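# Stack the N1 plate onto the plate in N2

## Task

Lift the 96-well plate out of nest N1 and set it down on top of the plate already sitting in nest N2 so that it seats completely, with its A1 well lying directly above the lower plate's A1 well; the lower plate has to remain level in N2, and afterwards the gripper must release the plate and back away from it.

## Robot and tools

ROBOT AND FRAME. Two six-joint arms with parallel grippers, named left_arm and right_arm. All reported positions use one shared scene frame: origin on the table surface midway between the arms, +z up, +x pointing out across the table, and left_arm on the +y side. The names left and right refer to the arms, not to sides of any image. Root links: left_arm at (+0.014, +0.245, 0) m, quat_wxyz (+0.999, 0, 0, -0.034); right_arm at (-0.014, -0.352, 0) m, quat_wxyz (+1.000, 0, 0, +0.028). Looking out from the arms, nest N1 is on the left (+y side) and N2 on the right (-y side). Each plate has one clipped corner, and well A1 sits at that corner, so matching the clipped corners aligns A1 over A1.

GRIPPER. Fingers extend along the gripper's +z axis and close along its y axis. The reported end-effector point lies between the finger pads, roughly 1 cm short of the fingertips.

execute_actions. Argument actions is a list holding zero or one item. An empty list sends nothing and returns the current state with pictures. A motion item is {"rows": [...], "steps": n}: rows holds 1 to 15 rows, steps is 5 to 15 (default 15), each step lasting 1/30 s. Row k is applied on step k, and the final row repeats if steps exceed the row count. A wait item is {"steps": n} with n up to 300; it returns once n steps have elapsed since the previous result, your reply time included. Optional pictures: true adds camera images to any result. A refused call moves nothing.

ROW LAYOUT. Every row is a single flat list of 14 numbers covering both arms, even if one arm stays put: left_arm waist, shoulder, elbow, wrist pitch, wrist yaw, wrist roll, opening, then the same seven for right_arm. Joint numbers are absolute target angles in radians in each arm's own joint space (the same values shown under Joint positions), not offsets. Ranges per arm: waist -2.880 to 2.880, shoulder 0.000 to 3.142, elbow 0.000 to 3.019, wrist pitch -1.693 to 1.571, wrist yaw -1.571 to 1.571, wrist roll -2.094 to 2.094. A target more than 0.019 rad outside a range, and farther out than the joint currently is, gets the call refused; true ends may differ from these by up to 0.019 rad, and targets beyond a real end are clipped to it, sometimes reported as "joint sent to its limit" (possibly about an earlier action). Opening is an absolute value from -1 (closed) to +1 (fully open).

MOTION LIMITS. Each step, a joint's target is held within a fixed distance of its measured angle: waist 0.264, shoulder 0.32, elbow 0.276, wrist pitch 0.33, wrist yaw 0.186, wrist roll 0.522 rad. If targets would shift a gripper over 70 mm from where it is, all that arm's targets are pulled back proportionally. Distant goals therefore take several actions. Very small commanded moves of a few mm may produce no motion. Between calls the arms keep heading to the last row sent, until they settle or a step is HELD.

TIMING. Each action's result is captured 5 steps before it finishes; those last steps run while you compose the next reply, and the next action begins after them. The simulation keeps running during your replies.

RESULTS. The state line gives, per arm, end_effector_position (m) and end_effector_quat_wxyz in the scene frame; accuracy drops at long reach. Joint positions and Joint velocities list each arm's six joints (rad, rad/s) then the finger-pad gap (m, m/s; 0.094 m is fully open). grip_measured is the measured opening on the command scale; each gripper may be offset by about 1 mm. To hold the plate, command roughly 0.03 below grip_measured; a smaller margin squeezes less. Pad force tops out near 50 to 62 N. Joint torques are raw drive outputs with offsets, friction and noise, so read them cautiously. "joint command not followed" means a clearance check altered targets; HELD marks steps where your row was partly or wholly not sent. MOTOR HOT appears at 85 °C; at 100 °C an OVER-TEMPERATURE FAULT drops that arm, so do not hold loads longer than needed.

zoom_image. Arguments camera (cam_high 672x504, cam_left_wrist 504x504, cam_right_wrist 504x504) and region [x0, y0, x1, y1] in pixels from the top-left corner, no larger than 504 by 504. Gives a closer look at that camera's latest image.

read_manual. Optional section, only "licences"; returns URDF licence text and moves nothing.

finished_scene. Argument scene (integer) ends that scene irreversibly and reports whether the goal holds; the next task, if any, appears in its result. Ending a reply without any tool call stops everything.

CAUTIONS. Set the plate down gently; a drop of a few mm is acceptable but a longer fall fails. Never push objects off the table, let the arms collide or press hard against each other, or shove hard on the plates. Loose items may occasionally be nudged by outside disturbances, so check before releasing. Prefer smooth, economical motions and release and retreat cleanly at the end.

Each tool is called after ">>>" by a JSON object that holds its "fn" and its "kwargs".

## Session

>>> {"fn": "execute_actions", "kwargs": {"actions": []}}

Scene clock: 0.00 s of 13200.00 s.
left_arm: end_effector_position=(+0.1964, -0.2795, +0.3466) grip_measured=+1.000 end_effector_quat_wxyz=(+0.164, +0.323, +0.920, -0.152) | right_arm: end_effector_position=(+0.3159, -0.4479, +0.1577) grip_measured=+1.000 end_effector_quat_wxyz=(-0.259, -0.665, +0.699, +0.054)
Joint positions: left_arm=[-1.192  1.523  1.67  -1.272 -0.075 -0.567  0.094] | right_arm=[-0.177  1.552  1.183 -1.635  0.323 -1.569  0.094]
Joint velocities: left_arm=[-0.005 -0.015  0.007 -0.002  0.007  0.007  0.   ] | right_arm=[ 0.005 -0.005 -0.042  0.007  0.022 -0.037  0.   ]
Joint torques (N m, as the arm reports them, + toward a larger angle): no reading

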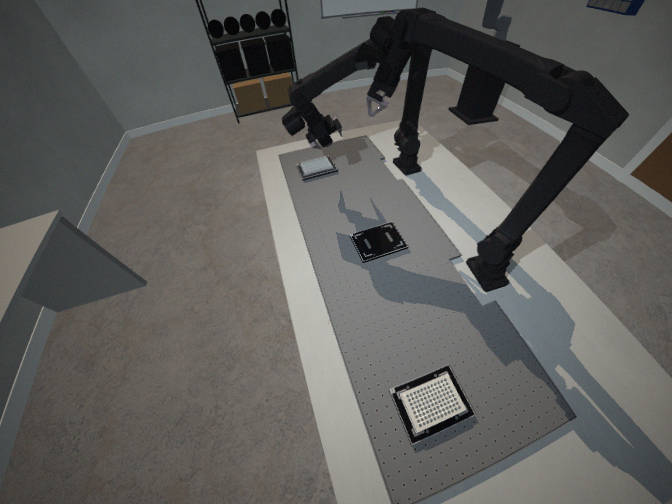

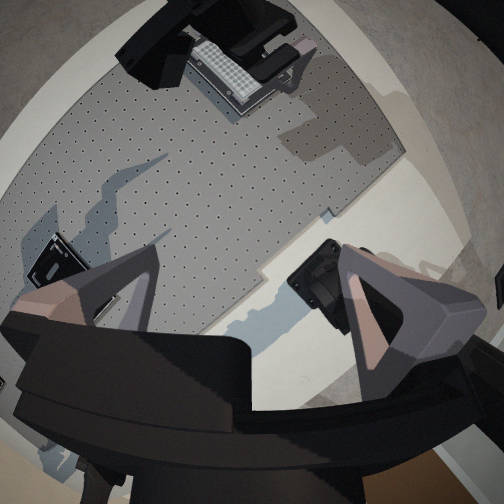

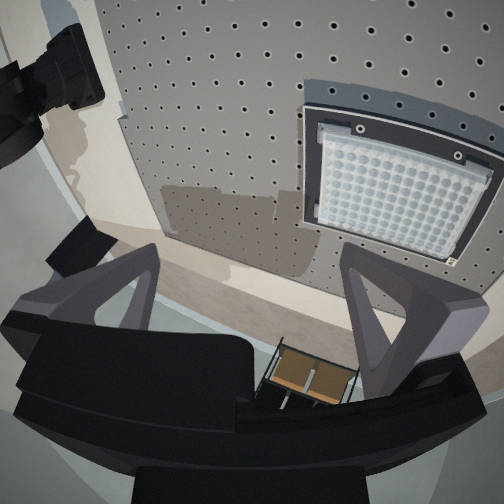

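>>> {"fn": "zoom_image", "kwargs": {"camera": "cam_high", "region": [370,350,490,450]}}

>>> {"fn": "zoom_image", "kwargs": {"camera": "cam_right_wrist", "region": [290,80,504,280]}}

>>> {"fn": "zoom_image", "kwargs": {"camera": "cam_high", "region": [280,140,430,280]}}

Region (370, 350, 490, 450) of cam_high's 672x504 image, scaled by 4.200, with more detail than that image has.

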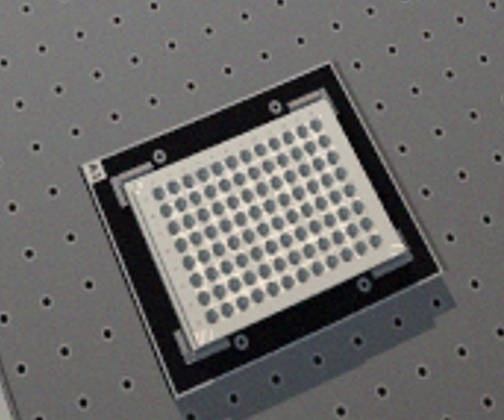

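Region (290, 80, 504, 280) of cam_right_wrist's 504x504 image, scaled by 2.355, with more detail than that image has; it fills the top 471 rows of this view, and the rest is white.

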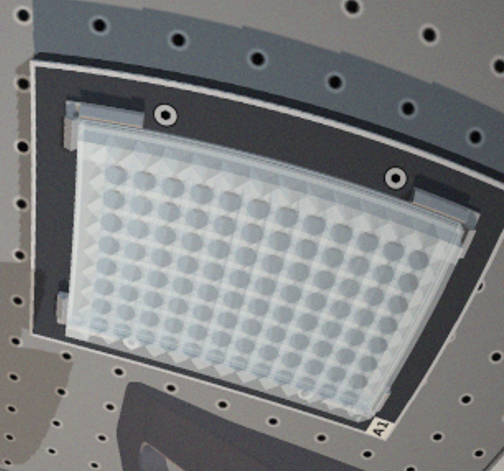

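Region (280, 140, 430, 280) of cam_high's 672x504 image, scaled by 3.360, with more detail than that image has; it fills the top 470 rows of this view, and the rest is white.

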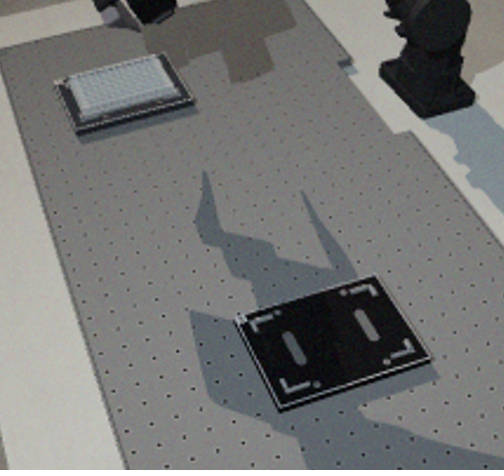

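>>> {"fn": "execute_actions", "kwargs": {"actions": [{"rows":[[-0.6,1.5,1.6,-1.45,0,-0.3,1,-0.3,1.5,1.183,-1.5,0.2,-1.3,1]]}]}}

>>> {"fn": "execute_actions", "kwargs": {"actions": [{"rows":[[0.836,1.532,1.223,-1.262,0,0.768,1,-0.462,1.367,1.048,-1.252,0,-0.406,1]]}]}}

>>> {"fn": "execute_actions", "kwargs": {"actions": [{"steps":45}], "pictures": true}}

Scene clock: 0.97 s of 13200.00 s.
left_arm: end_effector_position=(+0.3303, -0.1602, +0.3110) grip_measured=+1.000 end_effector_quat_wxyz=(+0.109, +0.246, +0.960, -0.080) | right_arm: end_effector_position=(+0.3269, -0.4814, +0.1490) grip_measured=+1.000 end_effector_quat_wxyz=(-0.171, -0.516, +0.838, +0.032)
Joint positions: left_arm=[-0.843  1.513  1.606 -1.392 -0.007 -0.408  0.094] | right_arm=[-0.321  1.525  1.177 -1.508  0.204 -1.339  0.094]
Joint velocities: left_arm=[ 1.431 -0.005 -0.061 -0.134  0.022  0.286  0.   ] | right_arm=[ 0.073 -0.015 -0.017 -0.012 -0.022  0.168  0.   ]
Joint torques (N m, as the arm reports them, + toward a larger angle): left_arm=[ -0.18 -11.91   8.41  -0.3   -0.05   0.2 ] | right_arm=[ -1.28 -14.57   9.18   0.24  -0.1    0.07]
Steps of this call (steps 1 to 19: nothing new was sent; steps 20 to 29: the first 10 steps of this action). Readings (joint positions):
20: left_arm=[-1.182 1.523 1.667 -1.284 -0.054 -0.546] | right_arm=[-0.187 1.548 1.181 -1.611 0.259 -1.528]
21: left_arm=[-1.167 1.519 1.660 -1.304 -0.036 -0.523] | right_arm=[-0.204 1.544 1.177 -1.571 0.220 -1.485]
23: left_arm=[-1.110 1.513 1.639 -1.341 -0.017 -0.485] | right_arm=[-0.252 1.537 1.177 -1.526 0.204 -1.421]
27: left_arm=[-0.940 1.513 1.612 -1.382 -0.007 -0.429] | right_arm=[-0.319 1.527 1.177 -1.509 0.204 -1.355]
29: the state above

Scene clock: 1.47 s of 13200.00 s.
left_arm: end_effector_position=(+0.4455, +0.1245, +0.1855) grip_measured=+1.000 end_effector_quat_wxyz=(+0.018, +0.166, +0.986, +0.000) | right_arm: end_effector_position=(+0.3183, -0.5071, +0.1436) grip_measured=+1.000 end_effector_quat_wxyz=(-0.014, -0.061, +0.998, +0.005)
Joint positions: left_arm=[-0.206  1.508  1.293 -1.32  -0.004  0.059  0.094] | right_arm=[-0.488  1.371  1.035 -1.264  0.005 -0.553  0.094]
Joint velocities: left_arm=[ 1.372  0.171 -0.657  0.149  0.007  1.458  0.   ] | right_arm=[ 0.112 -0.005 -0.007  0.046 -0.022  0.916  0.   ]
Joint torques (N m, as the arm reports them, + toward a larger angle): left_arm=[  0.37 -10.64   8.76   0.71  -0.04   0.16] | right_arm=[ -1.01 -10.07  10.36   0.7   -0.23   0.1 ]
Steps of this call (steps 1 to 5: the last 5 steps of your previous action; steps 6 to 15: the first 10 steps of this action). Readings (joint positions):
6: left_arm=[-0.562 1.510 1.587 -1.408 -0.005 -0.320] | right_arm=[-0.319 1.511 1.153 -1.452 0.106 -1.237]
7: left_arm=[-0.527 1.501 1.557 -1.387 -0.004 -0.283] | right_arm=[-0.339 1.482 1.112 -1.370 0.038 -1.137]
9: left_arm=[-0.453 1.491 1.487 -1.362 -0.004 -0.209] | right_arm=[-0.404 1.429 1.051 -1.298 0.007 -0.939]
13: left_arm=[-0.297 1.498 1.346 -1.331 -0.004 -0.043] | right_arm=[-0.490 1.376 1.035 -1.267 0.006 -0.631]
15: the state above

Scene clock: 2.97 s of 13200.00 s.
left_arm: end_effector_position=(+0.3288, +0.5475, +0.1483) grip_measured=+1.000 end_effector_quat_wxyz=(-0.007, -0.007, +1.000, -0.005) | right_arm: end_effector_position=(+0.3225, -0.4995, +0.1435) grip_measured=+1.000 end_effector_quat_wxyz=(-0.013, -0.004, +1.000, +0.004)
Joint positions: left_arm=[ 0.833  1.537  1.225 -1.276 -0.002  0.752  0.094] | right_arm=[-0.466  1.371  1.035 -1.261  0.003 -0.417  0.094]
Joint velocities: left_arm=[-0.005 -0.005 -0.002 -0.012  0.051 -0.007  0.   ] | right_arm=[-0.005 -0.005  0.012 -0.012 -0.037 -0.007  0.   ]
Joint torques (N m, as the arm reports them, + toward a larger angle): left_arm=[ -0.39 -11.01   7.36   0.42   0.06   0.21] | right_arm=[ -1.84 -10.62  10.35   0.83  -0.15   0.1 ]
Kept back: nothing.
Steps of this call (steps 1 to 5: the last 5 steps of your previous action; steps 6 to 45: the robot went on to your last target). Readings (joint positions):
1: left_arm=[-0.157 1.514 1.272 -1.315 -0.004 0.114] | right_arm=[-0.484 1.371 1.035 -1.262 0.004 -0.525]
2: left_arm=[-0.105 1.520 1.256 -1.310 -0.004 0.171] | right_arm=[-0.479 1.371 1.035 -1.262 0.004 -0.504]
4: left_arm=[0.004 1.530 1.237 -1.302 -0.004 0.287] | right_arm=[-0.470 1.371 1.035 -1.262 0.003 -0.472]
8: left_arm=[0.235 1.537 1.226 -1.290 -0.004 0.471] | right_arm=[-0.466 1.371 1.035 -1.261 0.003 -0.440]
45: the state above
All arms were judged still, so your last target was given up. Only a new action makes them travel on or press farther. Fingers that are still opening or closing keep moving.

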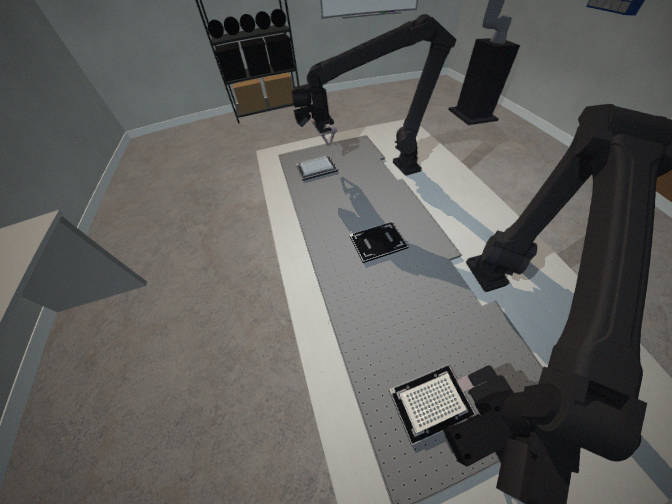

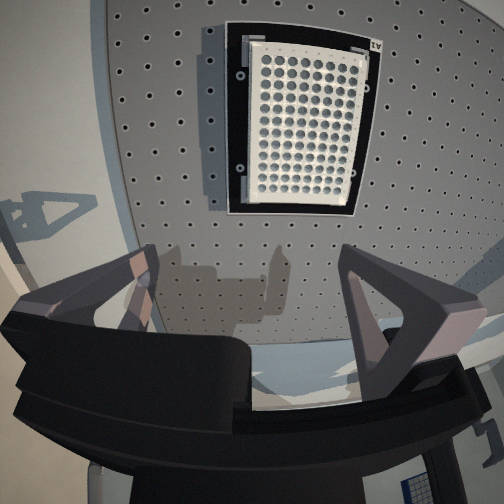

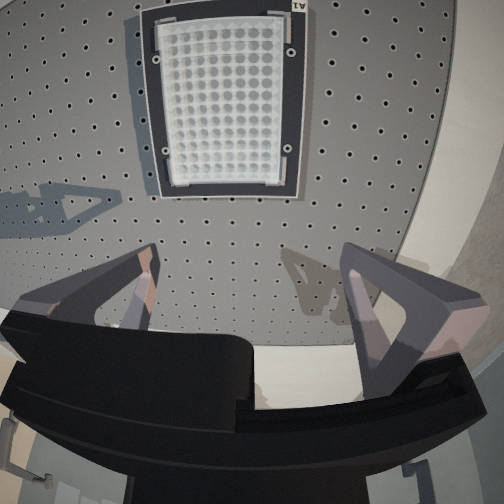

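>>> {"fn": "execute_actions", "kwargs": {"actions": [{"rows":[[0.704,1.597,1.136,-1.094,0,0.625,1,-0.364,1.534,1.073,-1.085,0,-0.30,1]]}]}}

>>> {"fn": "execute_actions", "kwargs": {"actions": [{"steps":15}], "pictures": true}}

>>> {"fn": "zoom_image", "kwargs": {"camera": "cam_right_wrist", "region": [110,0,390,280]}}

>>> {"fn": "zoom_image", "kwargs": {"camera": "cam_left_wrist", "region": [110,20,390,300]}}

Scene clock: 3.63 s of 13200.00 s.
left_arm: end_effector_position=(+0.3713, +0.4969, +0.0867) grip_measured=+1.000 end_effector_quat_wxyz=(-0.008, +0.020, +1.000, -0.006) | right_arm: end_effector_position=(+0.3802, -0.4720, +0.0802) grip_measured=+1.000 end_effector_quat_wxyz=(-0.013, -0.016, +1.000, +0.004)
Joint positions: left_arm=[ 0.683  1.602  1.128 -1.116 -0.     0.654  0.094] | right_arm=[-0.349  1.556  1.053 -1.095  0.001 -0.324  0.094]
Joint velocities: left_arm=[ 0.024  0.044 -0.017  0.017  0.007 -0.125  0.   ] | right_arm=[-0.034 -0.005  0.007 -0.022  0.007  0.066  0.   ]
Joint torques (N m, as the arm reports them, + toward a larger angle): left_arm=[  1.02 -11.54   7.71   0.66  -0.03  -0.1 ] | right_arm=[ -3.11 -14.89  10.27   0.86  -0.06   0.11]
Steps of this call (steps 1 to 10: nothing new was sent; steps 11 to 20: the first 10 steps of this action). Readings (joint positions):
11: left_arm=[0.826 1.537 1.213 -1.246 -0.004 0.736] | right_arm=[-0.459 1.379 1.035 -1.237 0.004 -0.402]
12: left_arm=[0.812 1.536 1.195 -1.198 -0.004 0.718] | right_arm=[-0.447 1.397 1.039 -1.194 0.004 -0.385]
14: left_arm=[0.762 1.549 1.161 -1.140 -0.004 0.690] | right_arm=[-0.407 1.457 1.051 -1.127 0.004 -0.358]
18: left_arm=[0.687 1.593 1.132 -1.117 -0.000 0.662] | right_arm=[-0.352 1.548 1.053 -1.095 0.001 -0.331]
20: the state above

Scene clock: 4.13 s of 13200.00 s.
left_arm: end_effector_position=(+0.3682, +0.5022, +0.0871) grip_measured=+1.000 end_effector_quat_wxyz=(-0.006, +0.006, +1.000, -0.005) | right_arm: end_effector_position=(+0.3797, -0.4753, +0.0811) grip_measured=+1.000 end_effector_quat_wxyz=(-0.011, -0.005, +1.000, +0.003)
Joint positions: left_arm=[ 0.697  1.601  1.127 -1.113 -0.     0.641  0.094] | right_arm=[-0.357  1.554  1.053 -1.093  0.001 -0.312  0.094]
Joint velocities: left_arm=[ 0.005 -0.005  0.012 -0.012 -0.007 -0.007  0.   ] | right_arm=[-0.005 -0.024 -0.007 -0.007 -0.022 -0.051  0.   ]
Joint torques (N m, as the arm reports them, + toward a larger angle): left_arm=[ -0.1  -11.26   7.62   0.64  -0.04  -0.12] | right_arm=[ -2.62 -14.54  10.27   0.88  -0.06   0.09]
Kept back: nothing.
Steps of this call (steps 1 to 5: the last 5 steps of your previous action; steps 6 to 15: the robot went on to your last target). Readings (joint positions):
1: left_arm=[0.685 1.602 1.127 -1.115 -0.000 0.652] | right_arm=[-0.351 1.556 1.053 -1.095 0.001 -0.322]
2: left_arm=[0.688 1.602 1.127 -1.115 -0.000 0.649] | right_arm=[-0.352 1.554 1.053 -1.093 0.001 -0.320]
4: left_arm=[0.693 1.601 1.127 -1.113 -0.000 0.646] | right_arm=[-0.355 1.554 1.053 -1.093 0.001 -0.317]
8: left_arm=[0.697 1.601 1.127 -1.113 -0.000 0.643] | right_arm=[-0.357 1.554 1.053 -1.093 0.001 -0.313]
15: the state above

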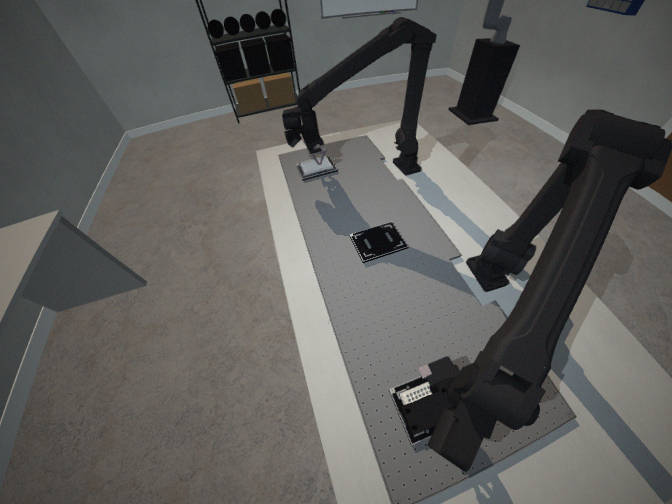

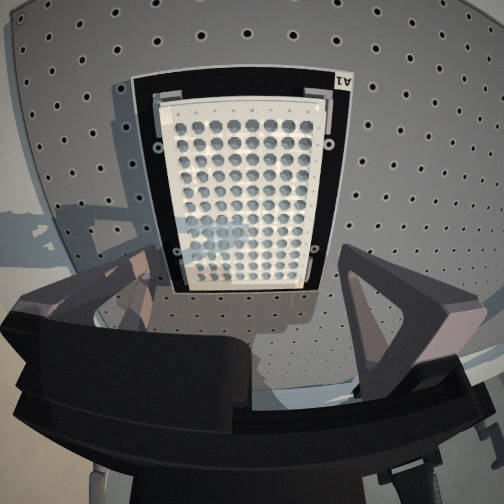

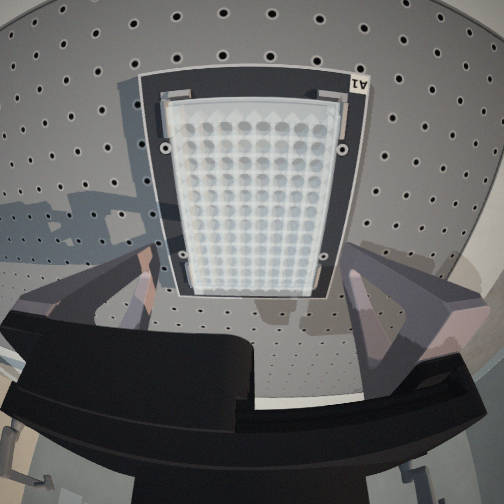

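Region (110, 0, 390, 280) of cam_right_wrist's 504x504 image, scaled by 1.800, with more detail than that image has.

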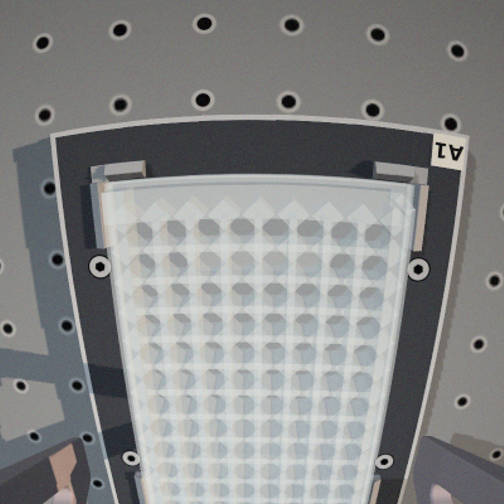

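Region (110, 20, 390, 300) of cam_left_wrist's 504x504 image, scaled by 1.800, with more detail than that image has.

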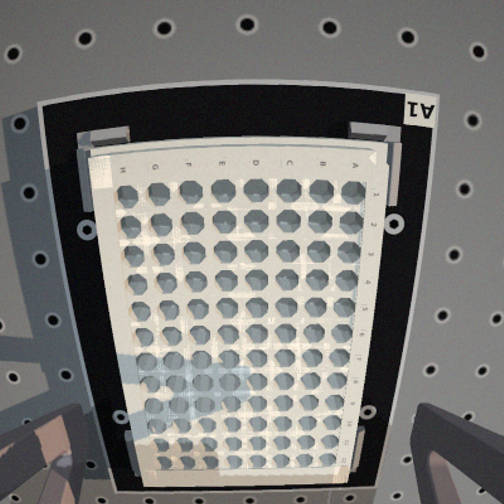

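>>> {"fn": "zoom_image", "kwargs": {"camera": "cam_right_wrist", "region": [290,70,380,160]}}

>>> {"fn": "execute_actions", "kwargs": {"actions": [{"rows":[[0.706,1.62,1.11,-1.05,0,0.615,1,-0.3,1.52,1.2,-1.2,0,-0.2,1]],"steps":8}]}}

>>> {"fn": "execute_actions", "kwargs": {"actions": [{"rows":[[0.706,1.633,1.092,-1.006,0,0.612,1,0.757,1.57,1.29,-1.27,0,0.825,1]]}]}}

>>> {"fn": "execute_actions", "kwargs": {"actions": [{"steps":30}], "pictures": true}}

Region (290, 70, 380, 160) of cam_right_wrist's 504x504 image, scaled by 5.600, with more detail than that image has.

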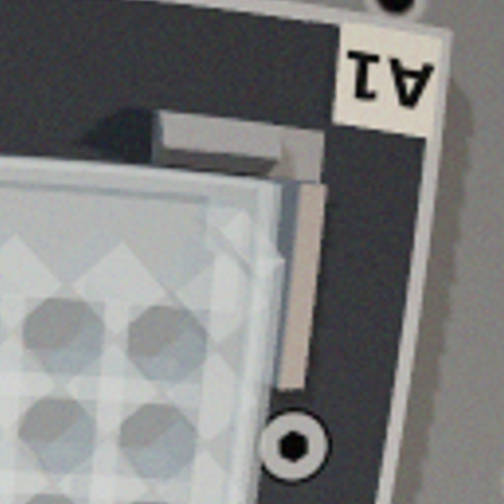

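Scene clock: 4.47 s of 13200.00 s.
left_arm: end_effector_position=(+0.3713, +0.5045, +0.0833) grip_measured=+1.000 end_effector_quat_wxyz=(+0.003, +0.003, +1.000, +0.002) | right_arm: end_effector_position=(+0.3848, -0.4687, +0.0991) grip_measured=+1.000 end_effector_quat_wxyz=(-0.023, +0.008, +1.000, +0.006)
Joint positions: left_arm=[ 0.697  1.602  1.118 -1.08  -0.     0.636  0.094] | right_arm=[-0.338  1.553  1.105 -1.17   0.001 -0.265  0.094]
Joint velocities: left_arm=[-0.005  0.024 -0.105  0.203  0.11   0.007  0.   ] | right_arm=[ 0.308 -0.073  0.701 -0.491  0.022  0.388  0.   ]
Joint torques (N m, as the arm reports them, + toward a larger angle): left_arm=[-0.07 -9.75  6.95  0.49 -0.05 -0.12] | right_arm=[ -0.98 -15.64  13.69   0.67  -0.07   0.09]
Steps of this call (steps 1 to 7: the robot went on to your last target; steps 8 to 10: the first 3 steps of this action). Readings (joint positions):
8: left_arm=[0.697 1.601 1.125 -1.104 -0.000 0.639] | right_arm=[-0.354 1.554 1.065 -1.116 0.001 -0.296]
9: left_arm=[0.697 1.601 1.121 -1.090 -0.000 0.637] | right_arm=[-0.348 1.554 1.082 -1.148 0.001 -0.279]
10: the state above

Scene clock: 4.97 s of 13200.00 s.
left_arm: end_effector_position=(+0.3723, +0.5053, +0.0680) grip_measured=+1.000 end_effector_quat_wxyz=(+0.007, -0.001, +1.000, +0.005) | right_arm: end_effector_position=(+0.4228, -0.2805, +0.1452) grip_measured=+1.000 end_effector_quat_wxyz=(+0.005, +0.081, +0.997, -0.002)
Joint positions: left_arm=[ 0.697  1.618  1.092 -1.026 -0.     0.628  0.094] | right_arm=[ 0.11   1.54   1.221 -1.243  0.006  0.328  0.094]
Joint velocities: left_arm=[ 0.005  0.005 -0.002 -0.007 -0.051  0.066  0.   ] | right_arm=[ 1.587 -0.005  0.056 -0.022 -0.037  1.604  0.   ]
Joint torques (N m, as the arm reports them, + toward a larger angle): left_arm=[ 0.02 -9.97  6.86  0.72 -0.05 -0.11] | right_arm=[ -1.93 -11.64  12.55   0.12  -0.12   0.09]
Steps of this call (steps 1 to 5: the last 5 steps of your previous action; steps 6 to 15: the first 10 steps of this action). Readings (joint positions):
6: left_arm=[0.697 1.603 1.108 -1.061 -0.000 0.631] | right_arm=[-0.284 1.537 1.180 -1.195 0.005 -0.181]
7: left_arm=[0.697 1.604 1.104 -1.046 -0.000 0.630] | right_arm=[-0.264 1.538 1.187 -1.208 0.006 -0.124]
9: left_arm=[0.697 1.608 1.098 -1.032 -0.000 0.629] | right_arm=[-0.193 1.539 1.199 -1.225 0.006 -0.011]
13: left_arm=[0.697 1.617 1.093 -1.026 -0.000 0.628] | right_arm=[0.002 1.540 1.216 -1.240 0.006 0.215]
15: the state above

Scene clock: 5.97 s of 13200.00 s.
left_arm: end_effector_position=(+0.3725, +0.5054, +0.0680) grip_measured=+1.000 end_effector_quat_wxyz=(+0.008, -0.001, +1.000, +0.006) | right_arm: end_effector_position=(+0.2968, -0.0287, +0.1488) grip_measured=+1.000 end_effector_quat_wxyz=(+0.000, +0.003, +1.000, +0.001)
Joint positions: left_arm=[ 0.697  1.618  1.092 -1.026 -0.     0.627  0.094] | right_arm=[ 0.749  1.556  1.249 -1.261 -0.002  0.812  0.094]
Joint velocities: left_arm=[-0.015  0.005  0.007  0.027 -0.081 -0.037  0.   ] | right_arm=[-0.015 -0.015  0.007 -0.027  0.037 -0.037  0.   ]
Joint torques (N m, as the arm reports them, + toward a larger angle): left_arm=[  0.04 -10.     6.86   0.71  -0.04  -0.11] | right_arm=[ -1.5  -12.15  13.18   0.23   0.12   0.13]
Kept back: nothing.
Steps of this call (steps 1 to 5: the last 5 steps of your previous action; steps 6 to 30: the robot went on to your last target). Readings (joint positions):
1: left_arm=[0.697 1.618 1.092 -1.026 -0.000 0.628] | right_arm=[0.165 1.541 1.222 -1.244 0.005 0.382]
2: left_arm=[0.697 1.618 1.092 -1.026 -0.000 0.628] | right_arm=[0.221 1.541 1.224 -1.244 0.005 0.431]
4: left_arm=[0.697 1.618 1.092 -1.026 -0.000 0.628] | right_arm=[0.334 1.542 1.225 -1.245 0.005 0.512]
8: left_arm=[0.697 1.618 1.092 -1.026 -0.000 0.627] | right_arm=[0.561 1.545 1.225 -1.246 0.004 0.626]
30: the state above

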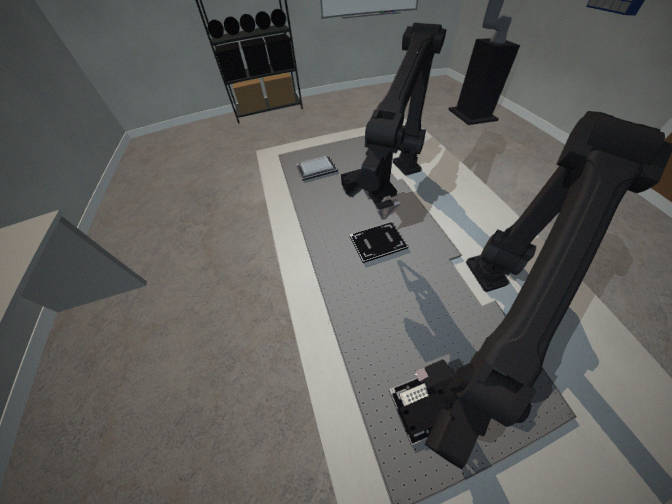

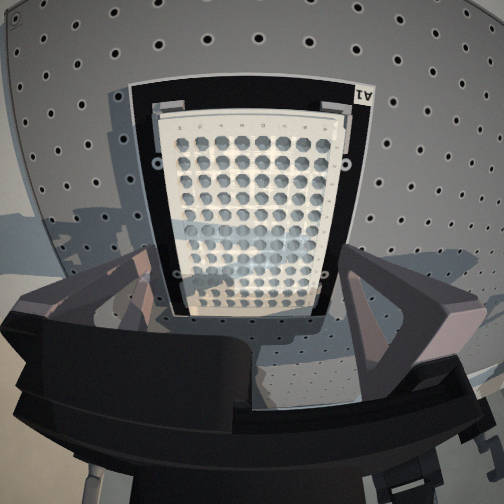

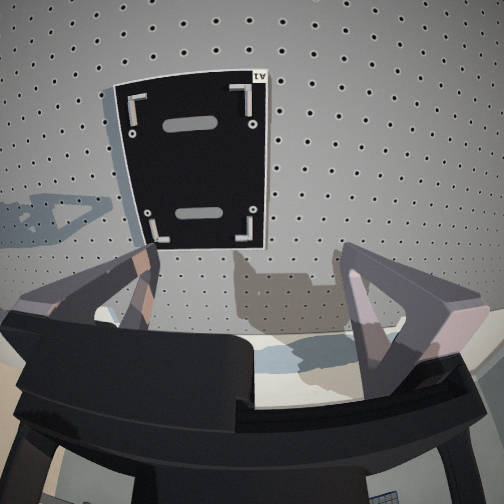

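>>> {"fn": "execute_actions", "kwargs": {"actions": [{"rows":[[0.706,1.66,1.069,-0.972,0,0.635,1,-0.4,1.57,1.28,-1.27,0,0.5,1]]}]}}

>>> {"fn": "execute_actions", "kwargs": {"actions": [{"steps":8}], "pictures": true}}

Scene clock: 6.50 s of 13200.00 s.
left_arm: end_effector_position=(+0.3683, +0.5023, +0.0472) grip_measured=+1.000 end_effector_quat_wxyz=(-0.001, -0.001, +1.000, -0.001) | right_arm: end_effector_position=(+0.3980, -0.1747, +0.1488) grip_measured=+1.000 end_effector_quat_wxyz=(-0.000, +0.099, +0.995, +0.003)
Joint positions: left_arm=[ 0.697  1.649  1.067 -0.992 -0.     0.627  0.094] | right_arm=[ 0.35   1.556  1.249 -1.261 -0.006  0.605  0.094]
Joint velocities: left_arm=[-0.015  0.005  0.007  0.007 -0.037 -0.037  0.   ] | right_arm=[-1.597 -0.005 -0.022  0.012 -0.007 -0.344  0.   ]
Joint torques (N m, as the arm reports them, + toward a larger angle): left_arm=[  0.02 -10.27   6.75   0.71  -0.05   0.13] | right_arm=[ -2.53 -13.04  10.98   0.36   0.24  -0.07]
Steps of this call (steps 1 to 6: the robot went on to your last target; steps 7 to 16: the first 10 steps of this action). Readings (joint positions):
7: left_arm=[0.697 1.619 1.089 -1.018 -0.000 0.627] | right_arm=[0.739 1.556 1.249 -1.261 -0.005 0.785]
8: left_arm=[0.697 1.620 1.085 -1.006 -0.000 0.627] | right_arm=[0.721 1.556 1.249 -1.261 -0.007 0.753]
10: left_arm=[0.697 1.628 1.078 -0.995 -0.000 0.627] | right_arm=[0.653 1.556 1.249 -1.261 -0.007 0.701]
14: left_arm=[0.697 1.645 1.069 -0.992 -0.000 0.627] | right_arm=[0.458 1.556 1.249 -1.261 -0.006 0.630]
16: the state above

Scene clock: 6.77 s of 13200.00 s.
left_arm: end_effector_position=(+0.3685, +0.5025, +0.0470) grip_measured=+1.000 end_effector_quat_wxyz=(-0.001, -0.001, +1.000, -0.001) | right_arm: end_effector_position=(+0.4342, -0.3737, +0.1488) grip_measured=+1.000 end_effector_quat_wxyz=(+0.001, +0.295, +0.955, +0.002)
Joint positions: left_arm=[ 0.697  1.649  1.067 -0.991 -0.     0.627  0.094] | right_arm=[-0.104  1.556  1.249 -1.261 -0.004  0.551  0.094]
Joint velocities: left_arm=[ 0.005  0.005  0.012  0.007 -0.066  0.037  0.   ] | right_arm=[-1.646 -0.005  0.002 -0.002 -0.051 -0.168  0.   ]
Joint torques (N m, as the arm reports them, + toward a larger angle): left_arm=[  0.01 -10.32   6.75   0.68  -0.04   0.13] | right_arm=[ -1.6  -12.59  10.91   0.29   0.15  -0.04]
Kept back: nothing.
Steps of this call (steps 1 to 5: the last 5 steps of your previous action; steps 6 to 8: the robot went on to your last target). Readings (joint positions):
1: left_arm=[0.697 1.649 1.067 -0.992 -0.000 0.627] | right_arm=[0.294 1.556 1.249 -1.261 -0.006 0.595]
2: left_arm=[0.697 1.649 1.067 -0.992 -0.000 0.627] | right_arm=[0.238 1.556 1.249 -1.261 -0.006 0.587]
4: left_arm=[0.697 1.649 1.067 -0.991 -0.000 0.627] | right_arm=[0.124 1.556 1.249 -1.261 -0.005 0.572]
8: the state above

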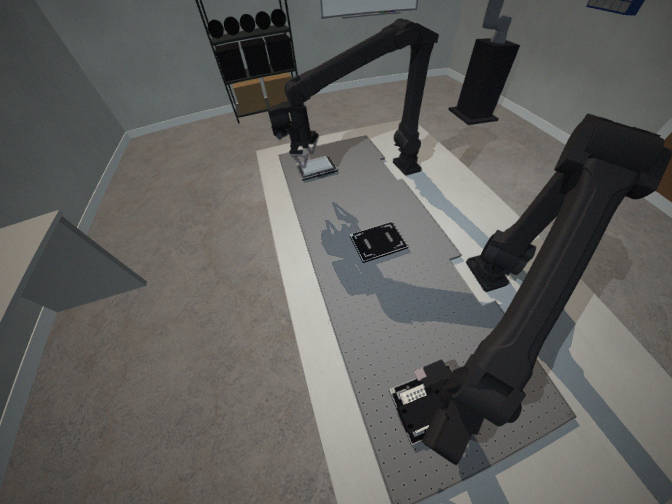

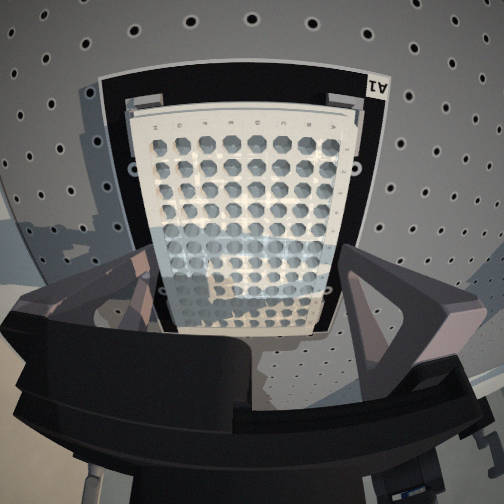

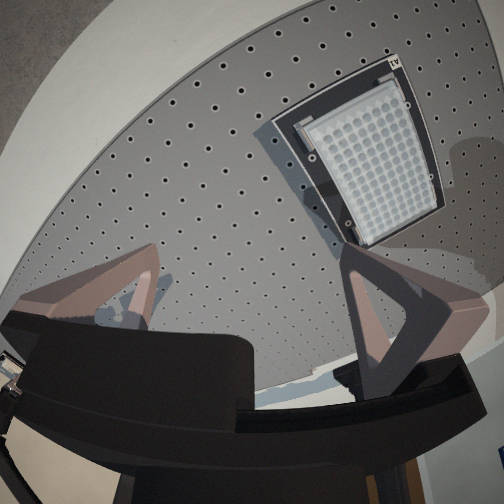

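>>> {"fn": "execute_actions", "kwargs": {"actions": [{"rows":[[0.714,1.672,1.067,-0.962,0,0.65,1,-0.4,1.57,1.28,-1.27,0,0.5,1]]}]}}

>>> {"fn": "execute_actions", "kwargs": {"actions": [{"rows":[[0.714,1.672,1.067,-0.962,0,0.65,0.8,-0.4,1.57,1.28,-1.27,0,0.5,1]]}], "pictures": true}}

>>> {"fn": "zoom_image", "kwargs": {"camera": "cam_high", "region": [370,350,490,450]}}

Scene clock: 7.43 s of 13200.00 s.
left_arm: end_effector_position=(+0.3681, +0.5067, +0.0456) grip_measured=+1.000 end_effector_quat_wxyz=(+0.002, -0.002, +1.000, +0.001) | right_arm: end_effector_position=(+0.4096, -0.5006, +0.1488) grip_measured=+1.000 end_effector_quat_wxyz=(+0.001, +0.411, +0.912, -0.001)
Joint positions: left_arm=[ 0.705  1.652  1.067 -0.981 -0.     0.634  0.094] | right_arm=[-0.391  1.556  1.249 -1.261  0.001  0.512  0.094]
Joint velocities: left_arm=[-0.015 -0.005 -0.012 -0.007 -0.007  0.051  0.   ] | right_arm=[-0.015 -0.005  0.007  0.007 -0.022 -0.022  0.   ]
Joint torques (N m, as the arm reports them, + toward a larger angle): left_arm=[ 0.19 -9.78  6.6   0.68 -0.04  0.22] | right_arm=[ -2.95 -12.4   12.15   0.18   0.    -0.07]
Steps of this call (steps 1 to 10: the robot went on to your last target; steps 11 to 20: the first 10 steps of this action). Readings (joint positions):
11: left_arm=[0.697 1.649 1.067 -0.989 -0.000 0.628] | right_arm=[-0.452 1.556 1.249 -1.261 0.005 0.519]
12: left_arm=[0.698 1.649 1.067 -0.987 -0.000 0.630] | right_arm=[-0.439 1.556 1.249 -1.261 0.004 0.517]
14: left_arm=[0.701 1.650 1.067 -0.982 -0.000 0.631] | right_arm=[-0.413 1.556 1.249 -1.261 0.002 0.515]
18: left_arm=[0.705 1.652 1.067 -0.981 -0.000 0.633] | right_arm=[-0.390 1.556 1.249 -1.261 0.001 0.512]
20: the state above

Scene clock: 7.93 s of 13200.00 s.
left_arm: end_effector_position=(+0.3681, +0.5050, +0.0449) grip_measured=+0.809 end_effector_quat_wxyz=(+0.003, -0.001, +1.000, -0.002) | right_arm: end_effector_position=(+0.4093, -0.5013, +0.1488) grip_measured=+1.000 end_effector_quat_wxyz=(+0.001, +0.411, +0.912, -0.001)
Joint positions: left_arm=[ 0.705  1.652  1.065 -0.981  0.007  0.636  0.085] | right_arm=[-0.393  1.556  1.249 -1.261  0.001  0.511  0.094]
Joint velocities: left_arm=[-0.005  0.005 -0.007 -0.002  0.051  0.051 -0.001] | right_arm=[-0.015  0.005 -0.002 -0.012 -0.037  0.022  0.   ]
Joint torques (N m, as the arm reports them, + toward a larger angle): left_arm=[ 0.01 -9.91  6.76  0.64 -0.36  0.21] | right_arm=[ -2.71 -12.2   12.16   0.16  -0.01  -0.06]
Steps of this call (steps 1 to 5: the last 5 steps of your previous action; steps 6 to 15: the first 10 steps of this action). Readings (joint positions):
6: left_arm=[0.705 1.652 1.067 -0.981 0.000 0.635] | right_arm=[-0.393 1.556 1.249 -1.261 0.001 0.511]
7: left_arm=[0.705 1.652 1.065 -0.981 0.007 0.635] | right_arm=[-0.393 1.556 1.249 -1.261 0.001 0.511]
9: left_arm=[0.705 1.652 1.065 -0.981 0.007 0.636] | right_arm=[-0.393 1.556 1.249 -1.261 0.001 0.511]
13: left_arm=[0.705 1.652 1.065 -0.981 0.007 0.636] | right_arm=[-0.393 1.556 1.249 -1.261 0.001 0.511]
15: the state above

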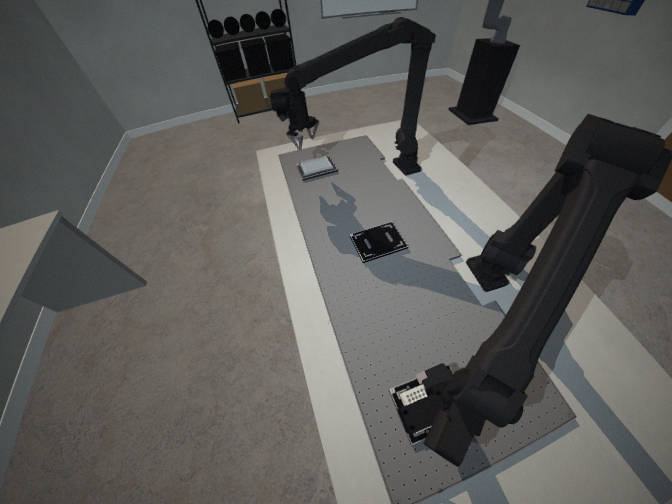

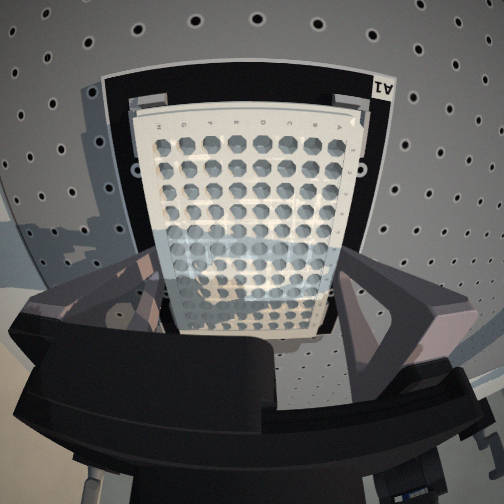

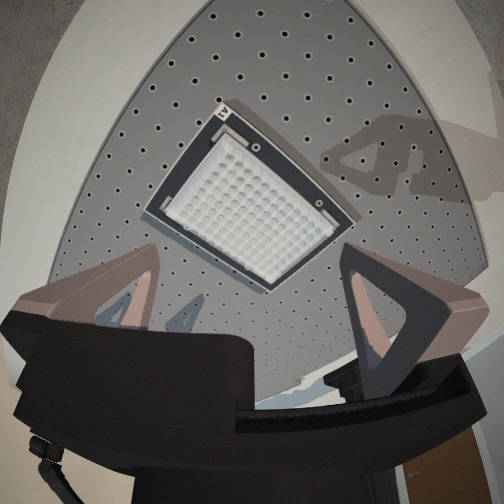

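Region (370, 350, 490, 450) of cam_high's 672x504 image, scaled by 4.200, with more detail than that image has.

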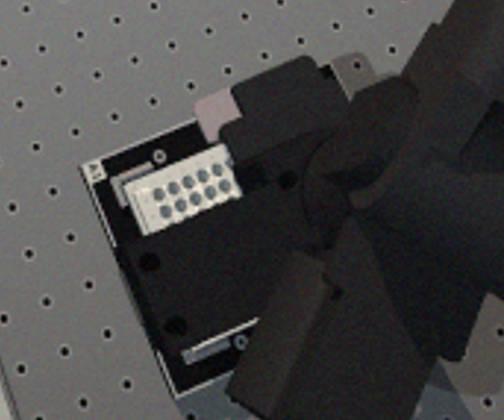

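>>> {"fn": "execute_actions", "kwargs": {"actions": [{"rows":[[0.697,1.652,1.075,-0.975,0,0.64,0.76,-0.4,1.57,1.28,-1.27,0,0.5,1]],"steps":12}]}}

>>> {"fn": "zoom_image", "kwargs": {"camera": "cam_left_wrist", "region": [100,170,400,330]}}

Scene clock: 8.33 s of 13200.00 s.
left_arm: end_effector_position=(+0.3682, +0.5049, +0.0450) grip_measured=+0.776 end_effector_quat_wxyz=(+0.003, -0.001, +1.000, -0.002) | right_arm: end_effector_position=(+0.4093, -0.5013, +0.1488) grip_measured=+1.000 end_effector_quat_wxyz=(+0.001, +0.411, +0.912, -0.001)
Joint positions: left_arm=[ 0.704  1.652  1.065 -0.981  0.007  0.636  0.083] | right_arm=[-0.393  1.556  1.249 -1.261  0.001  0.511  0.094]
Joint velocities: left_arm=[-0.015 -0.005  0.002 -0.007 -0.022 -0.022  0.001] | right_arm=[-0.015  0.005  0.007  0.007  0.007  0.022  0.   ]
Joint torques (N m, as the arm reports them, + toward a larger angle): left_arm=[ -1.29 -11.17   7.32   0.2   -0.33   0.1 ] | right_arm=[ -2.63 -12.37  12.1    0.24  -0.01  -0.07]
Steps of this call (steps 1 to 5: the last 5 steps of your previous action; steps 6 to 12: the first 7 steps of this action). Readings (joint positions):
6: left_arm=[0.704 1.652 1.065 -0.981 0.007 0.636] | right_arm=[-0.393 1.556 1.249 -1.261 0.001 0.511]
7: left_arm=[0.704 1.652 1.065 -0.981 0.007 0.636] | right_arm=[-0.393 1.556 1.249 -1.261 0.001 0.511]
9: left_arm=[0.704 1.652 1.065 -0.981 0.007 0.636] | right_arm=[-0.393 1.556 1.249 -1.261 0.001 0.511]
12: the state above

Region (100, 170, 400, 330) of cam_left_wrist's 504x504 image, scaled by 1.680, with more detail than that image has; it fills the top 269 rows of this view, and the rest is white.

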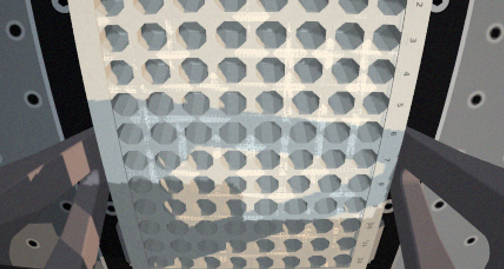

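>>> {"fn": "execute_actions", "kwargs": {"actions": [{"rows":[[0.697,1.652,1.075,-0.975,0,0.64,0.72,-0.4,1.57,1.28,-1.27,0,0.5,1],[0.697,1.652,1.075,-0.975,0,0.64,0.72,-0.4,1.57,1.28,-1.27,0,0.5,1],[0.697,1.64,1.085,-0.985,0,0.64,0.72,-0.4,1.57,1.28,-1.27,0,0.5,1],[0.697,1.63,1.095,-1,0,0.64,0.72,-0.4,1.57,1.28,-1.27,0,0.5,1],[0.697,1.62,1.105,-1.02,0,0.64,0.72,-0.4,1.57,1.28,-1.27,0,0.5,1],[0.697,1.615,1.115,-1.04,0,0.64,0.72,-0.4,1.57,1.28,-1.27,0,0.5,1]]}]}}

>>> {"fn": "execute_actions", "kwargs": {"actions": [{"rows":[[0.697,1.57,1.18,-1.15,0,0.64,0.72,-0.4,1.57,1.28,-1.27,0,0.5,1]]}], "pictures": true}}

Scene clock: 8.87 s of 13200.00 s.
left_arm: end_effector_position=(+0.3658, +0.5036, +0.0589) grip_measured=+0.761 end_effector_quat_wxyz=(+0.001, -0.000, +1.000, -0.002) | right_arm: end_effector_position=(+0.4093, -0.5013, +0.1488) grip_measured=+1.000 end_effector_quat_wxyz=(+0.001, +0.411, +0.912, -0.001)
Joint positions: left_arm=[ 0.704  1.627  1.076 -1.02   0.004  0.636  0.083] | right_arm=[-0.393  1.556  1.249 -1.261  0.001  0.511  0.094]
Joint velocities: left_arm=[-0.005 -0.132  0.071 -0.056  0.051 -0.051 -0.   ] | right_arm=[-0.015 -0.005  0.002  0.007 -0.007 -0.037  0.   ]
Joint torques (N m, as the arm reports them, + toward a larger angle): left_arm=[ -1.27 -11.25   9.2   -0.69  -0.22   0.1 ] | right_arm=[ -2.41 -12.68  12.12   0.21  -0.02  -0.07]
Steps of this call (steps 1 to 5: the last 5 steps of your previous action; step 6: the robot went on to your last target; steps 7 to 16: the first 10 steps of this action). Readings (joint positions):
7: left_arm=[0.704 1.652 1.065 -0.981 0.007 0.636] | right_arm=[-0.393 1.556 1.249 -1.261 0.001 0.511]
8: left_arm=[0.704 1.652 1.065 -0.981 0.007 0.636] | right_arm=[-0.393 1.556 1.249 -1.261 0.001 0.511]
10: left_arm=[0.704 1.650 1.065 -0.981 0.006 0.636] | right_arm=[-0.393 1.556 1.249 -1.261 0.001 0.511]
14: left_arm=[0.704 1.637 1.072 -1.014 0.004 0.636] | right_arm=[-0.393 1.556 1.249 -1.261 0.001 0.511]
16: the state above

Scene clock: 9.37 s of 13200.00 s.
left_arm: end_effector_position=(+0.3725, +0.5085, +0.1118) grip_measured=+0.761 end_effector_quat_wxyz=(+0.014, -0.000, +1.000, +0.008) | right_arm: end_effector_position=(+0.4093, -0.5013, +0.1488) grip_measured=+1.000 end_effector_quat_wxyz=(+0.001, +0.411, +0.912, -0.001)
Joint positions: left_arm=[ 0.704  1.562  1.152 -1.13   0.004  0.636  0.083] | right_arm=[-0.393  1.556  1.249 -1.261  0.001  0.511  0.094]
Joint velocities: left_arm=[-0.005 -0.083  0.032 -0.007  0.051  0.037  0.001] | right_arm=[-0.005 -0.005  0.012  0.002 -0.007 -0.022  0.   ]
Joint torques (N m, as the arm reports them, + toward a larger angle): left_arm=[-1.25 -9.98  9.24 -0.73 -0.21  0.1 ] | right_arm=[ -3.04 -12.39  12.11   0.07   0.02  -0.03]
Steps of this call (steps 1 to 5: the last 5 steps of your previous action; steps 6 to 15: the first 10 steps of this action). Readings (joint positions):
6: left_arm=[0.704 1.616 1.091 -1.045 0.004 0.636] | right_arm=[-0.393 1.556 1.249 -1.261 0.001 0.511]
7: left_arm=[0.704 1.615 1.102 -1.080 0.004 0.636] | right_arm=[-0.393 1.556 1.249 -1.261 0.001 0.511]
9: left_arm=[0.704 1.602 1.123 -1.117 0.004 0.636] | right_arm=[-0.393 1.556 1.249 -1.261 0.001 0.511]
13: left_arm=[0.704 1.570 1.149 -1.129 0.004 0.636] | right_arm=[-0.393 1.556 1.249 -1.261 0.001 0.511]
15: the state above

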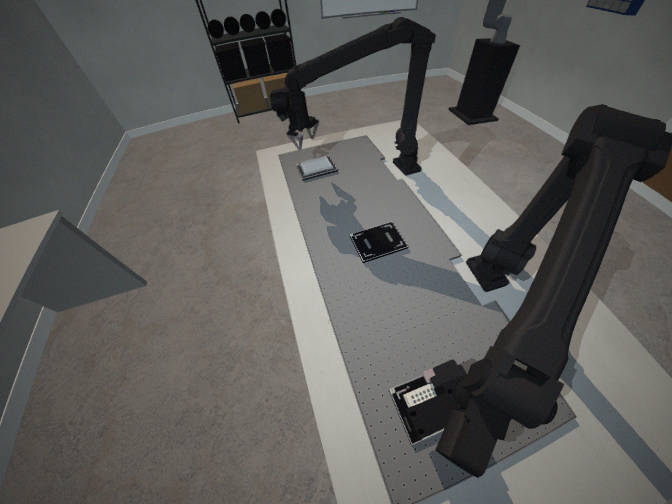

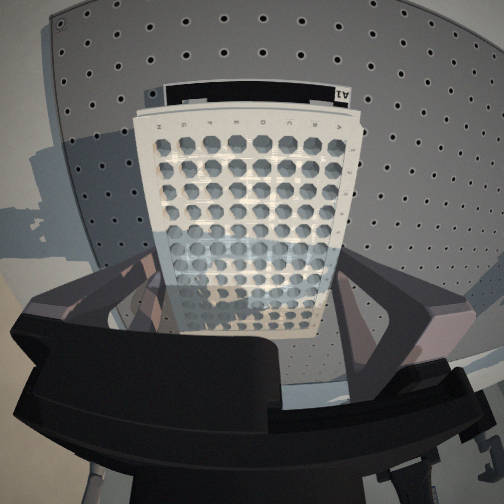

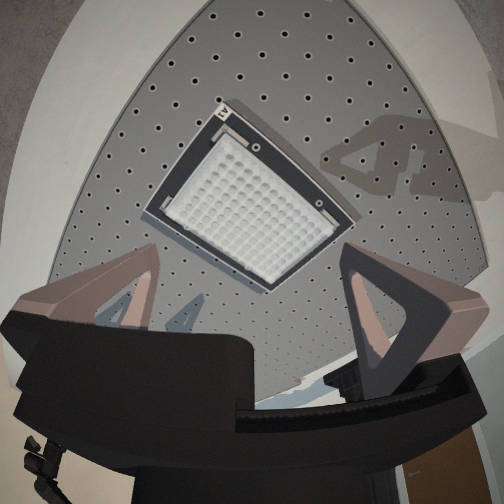

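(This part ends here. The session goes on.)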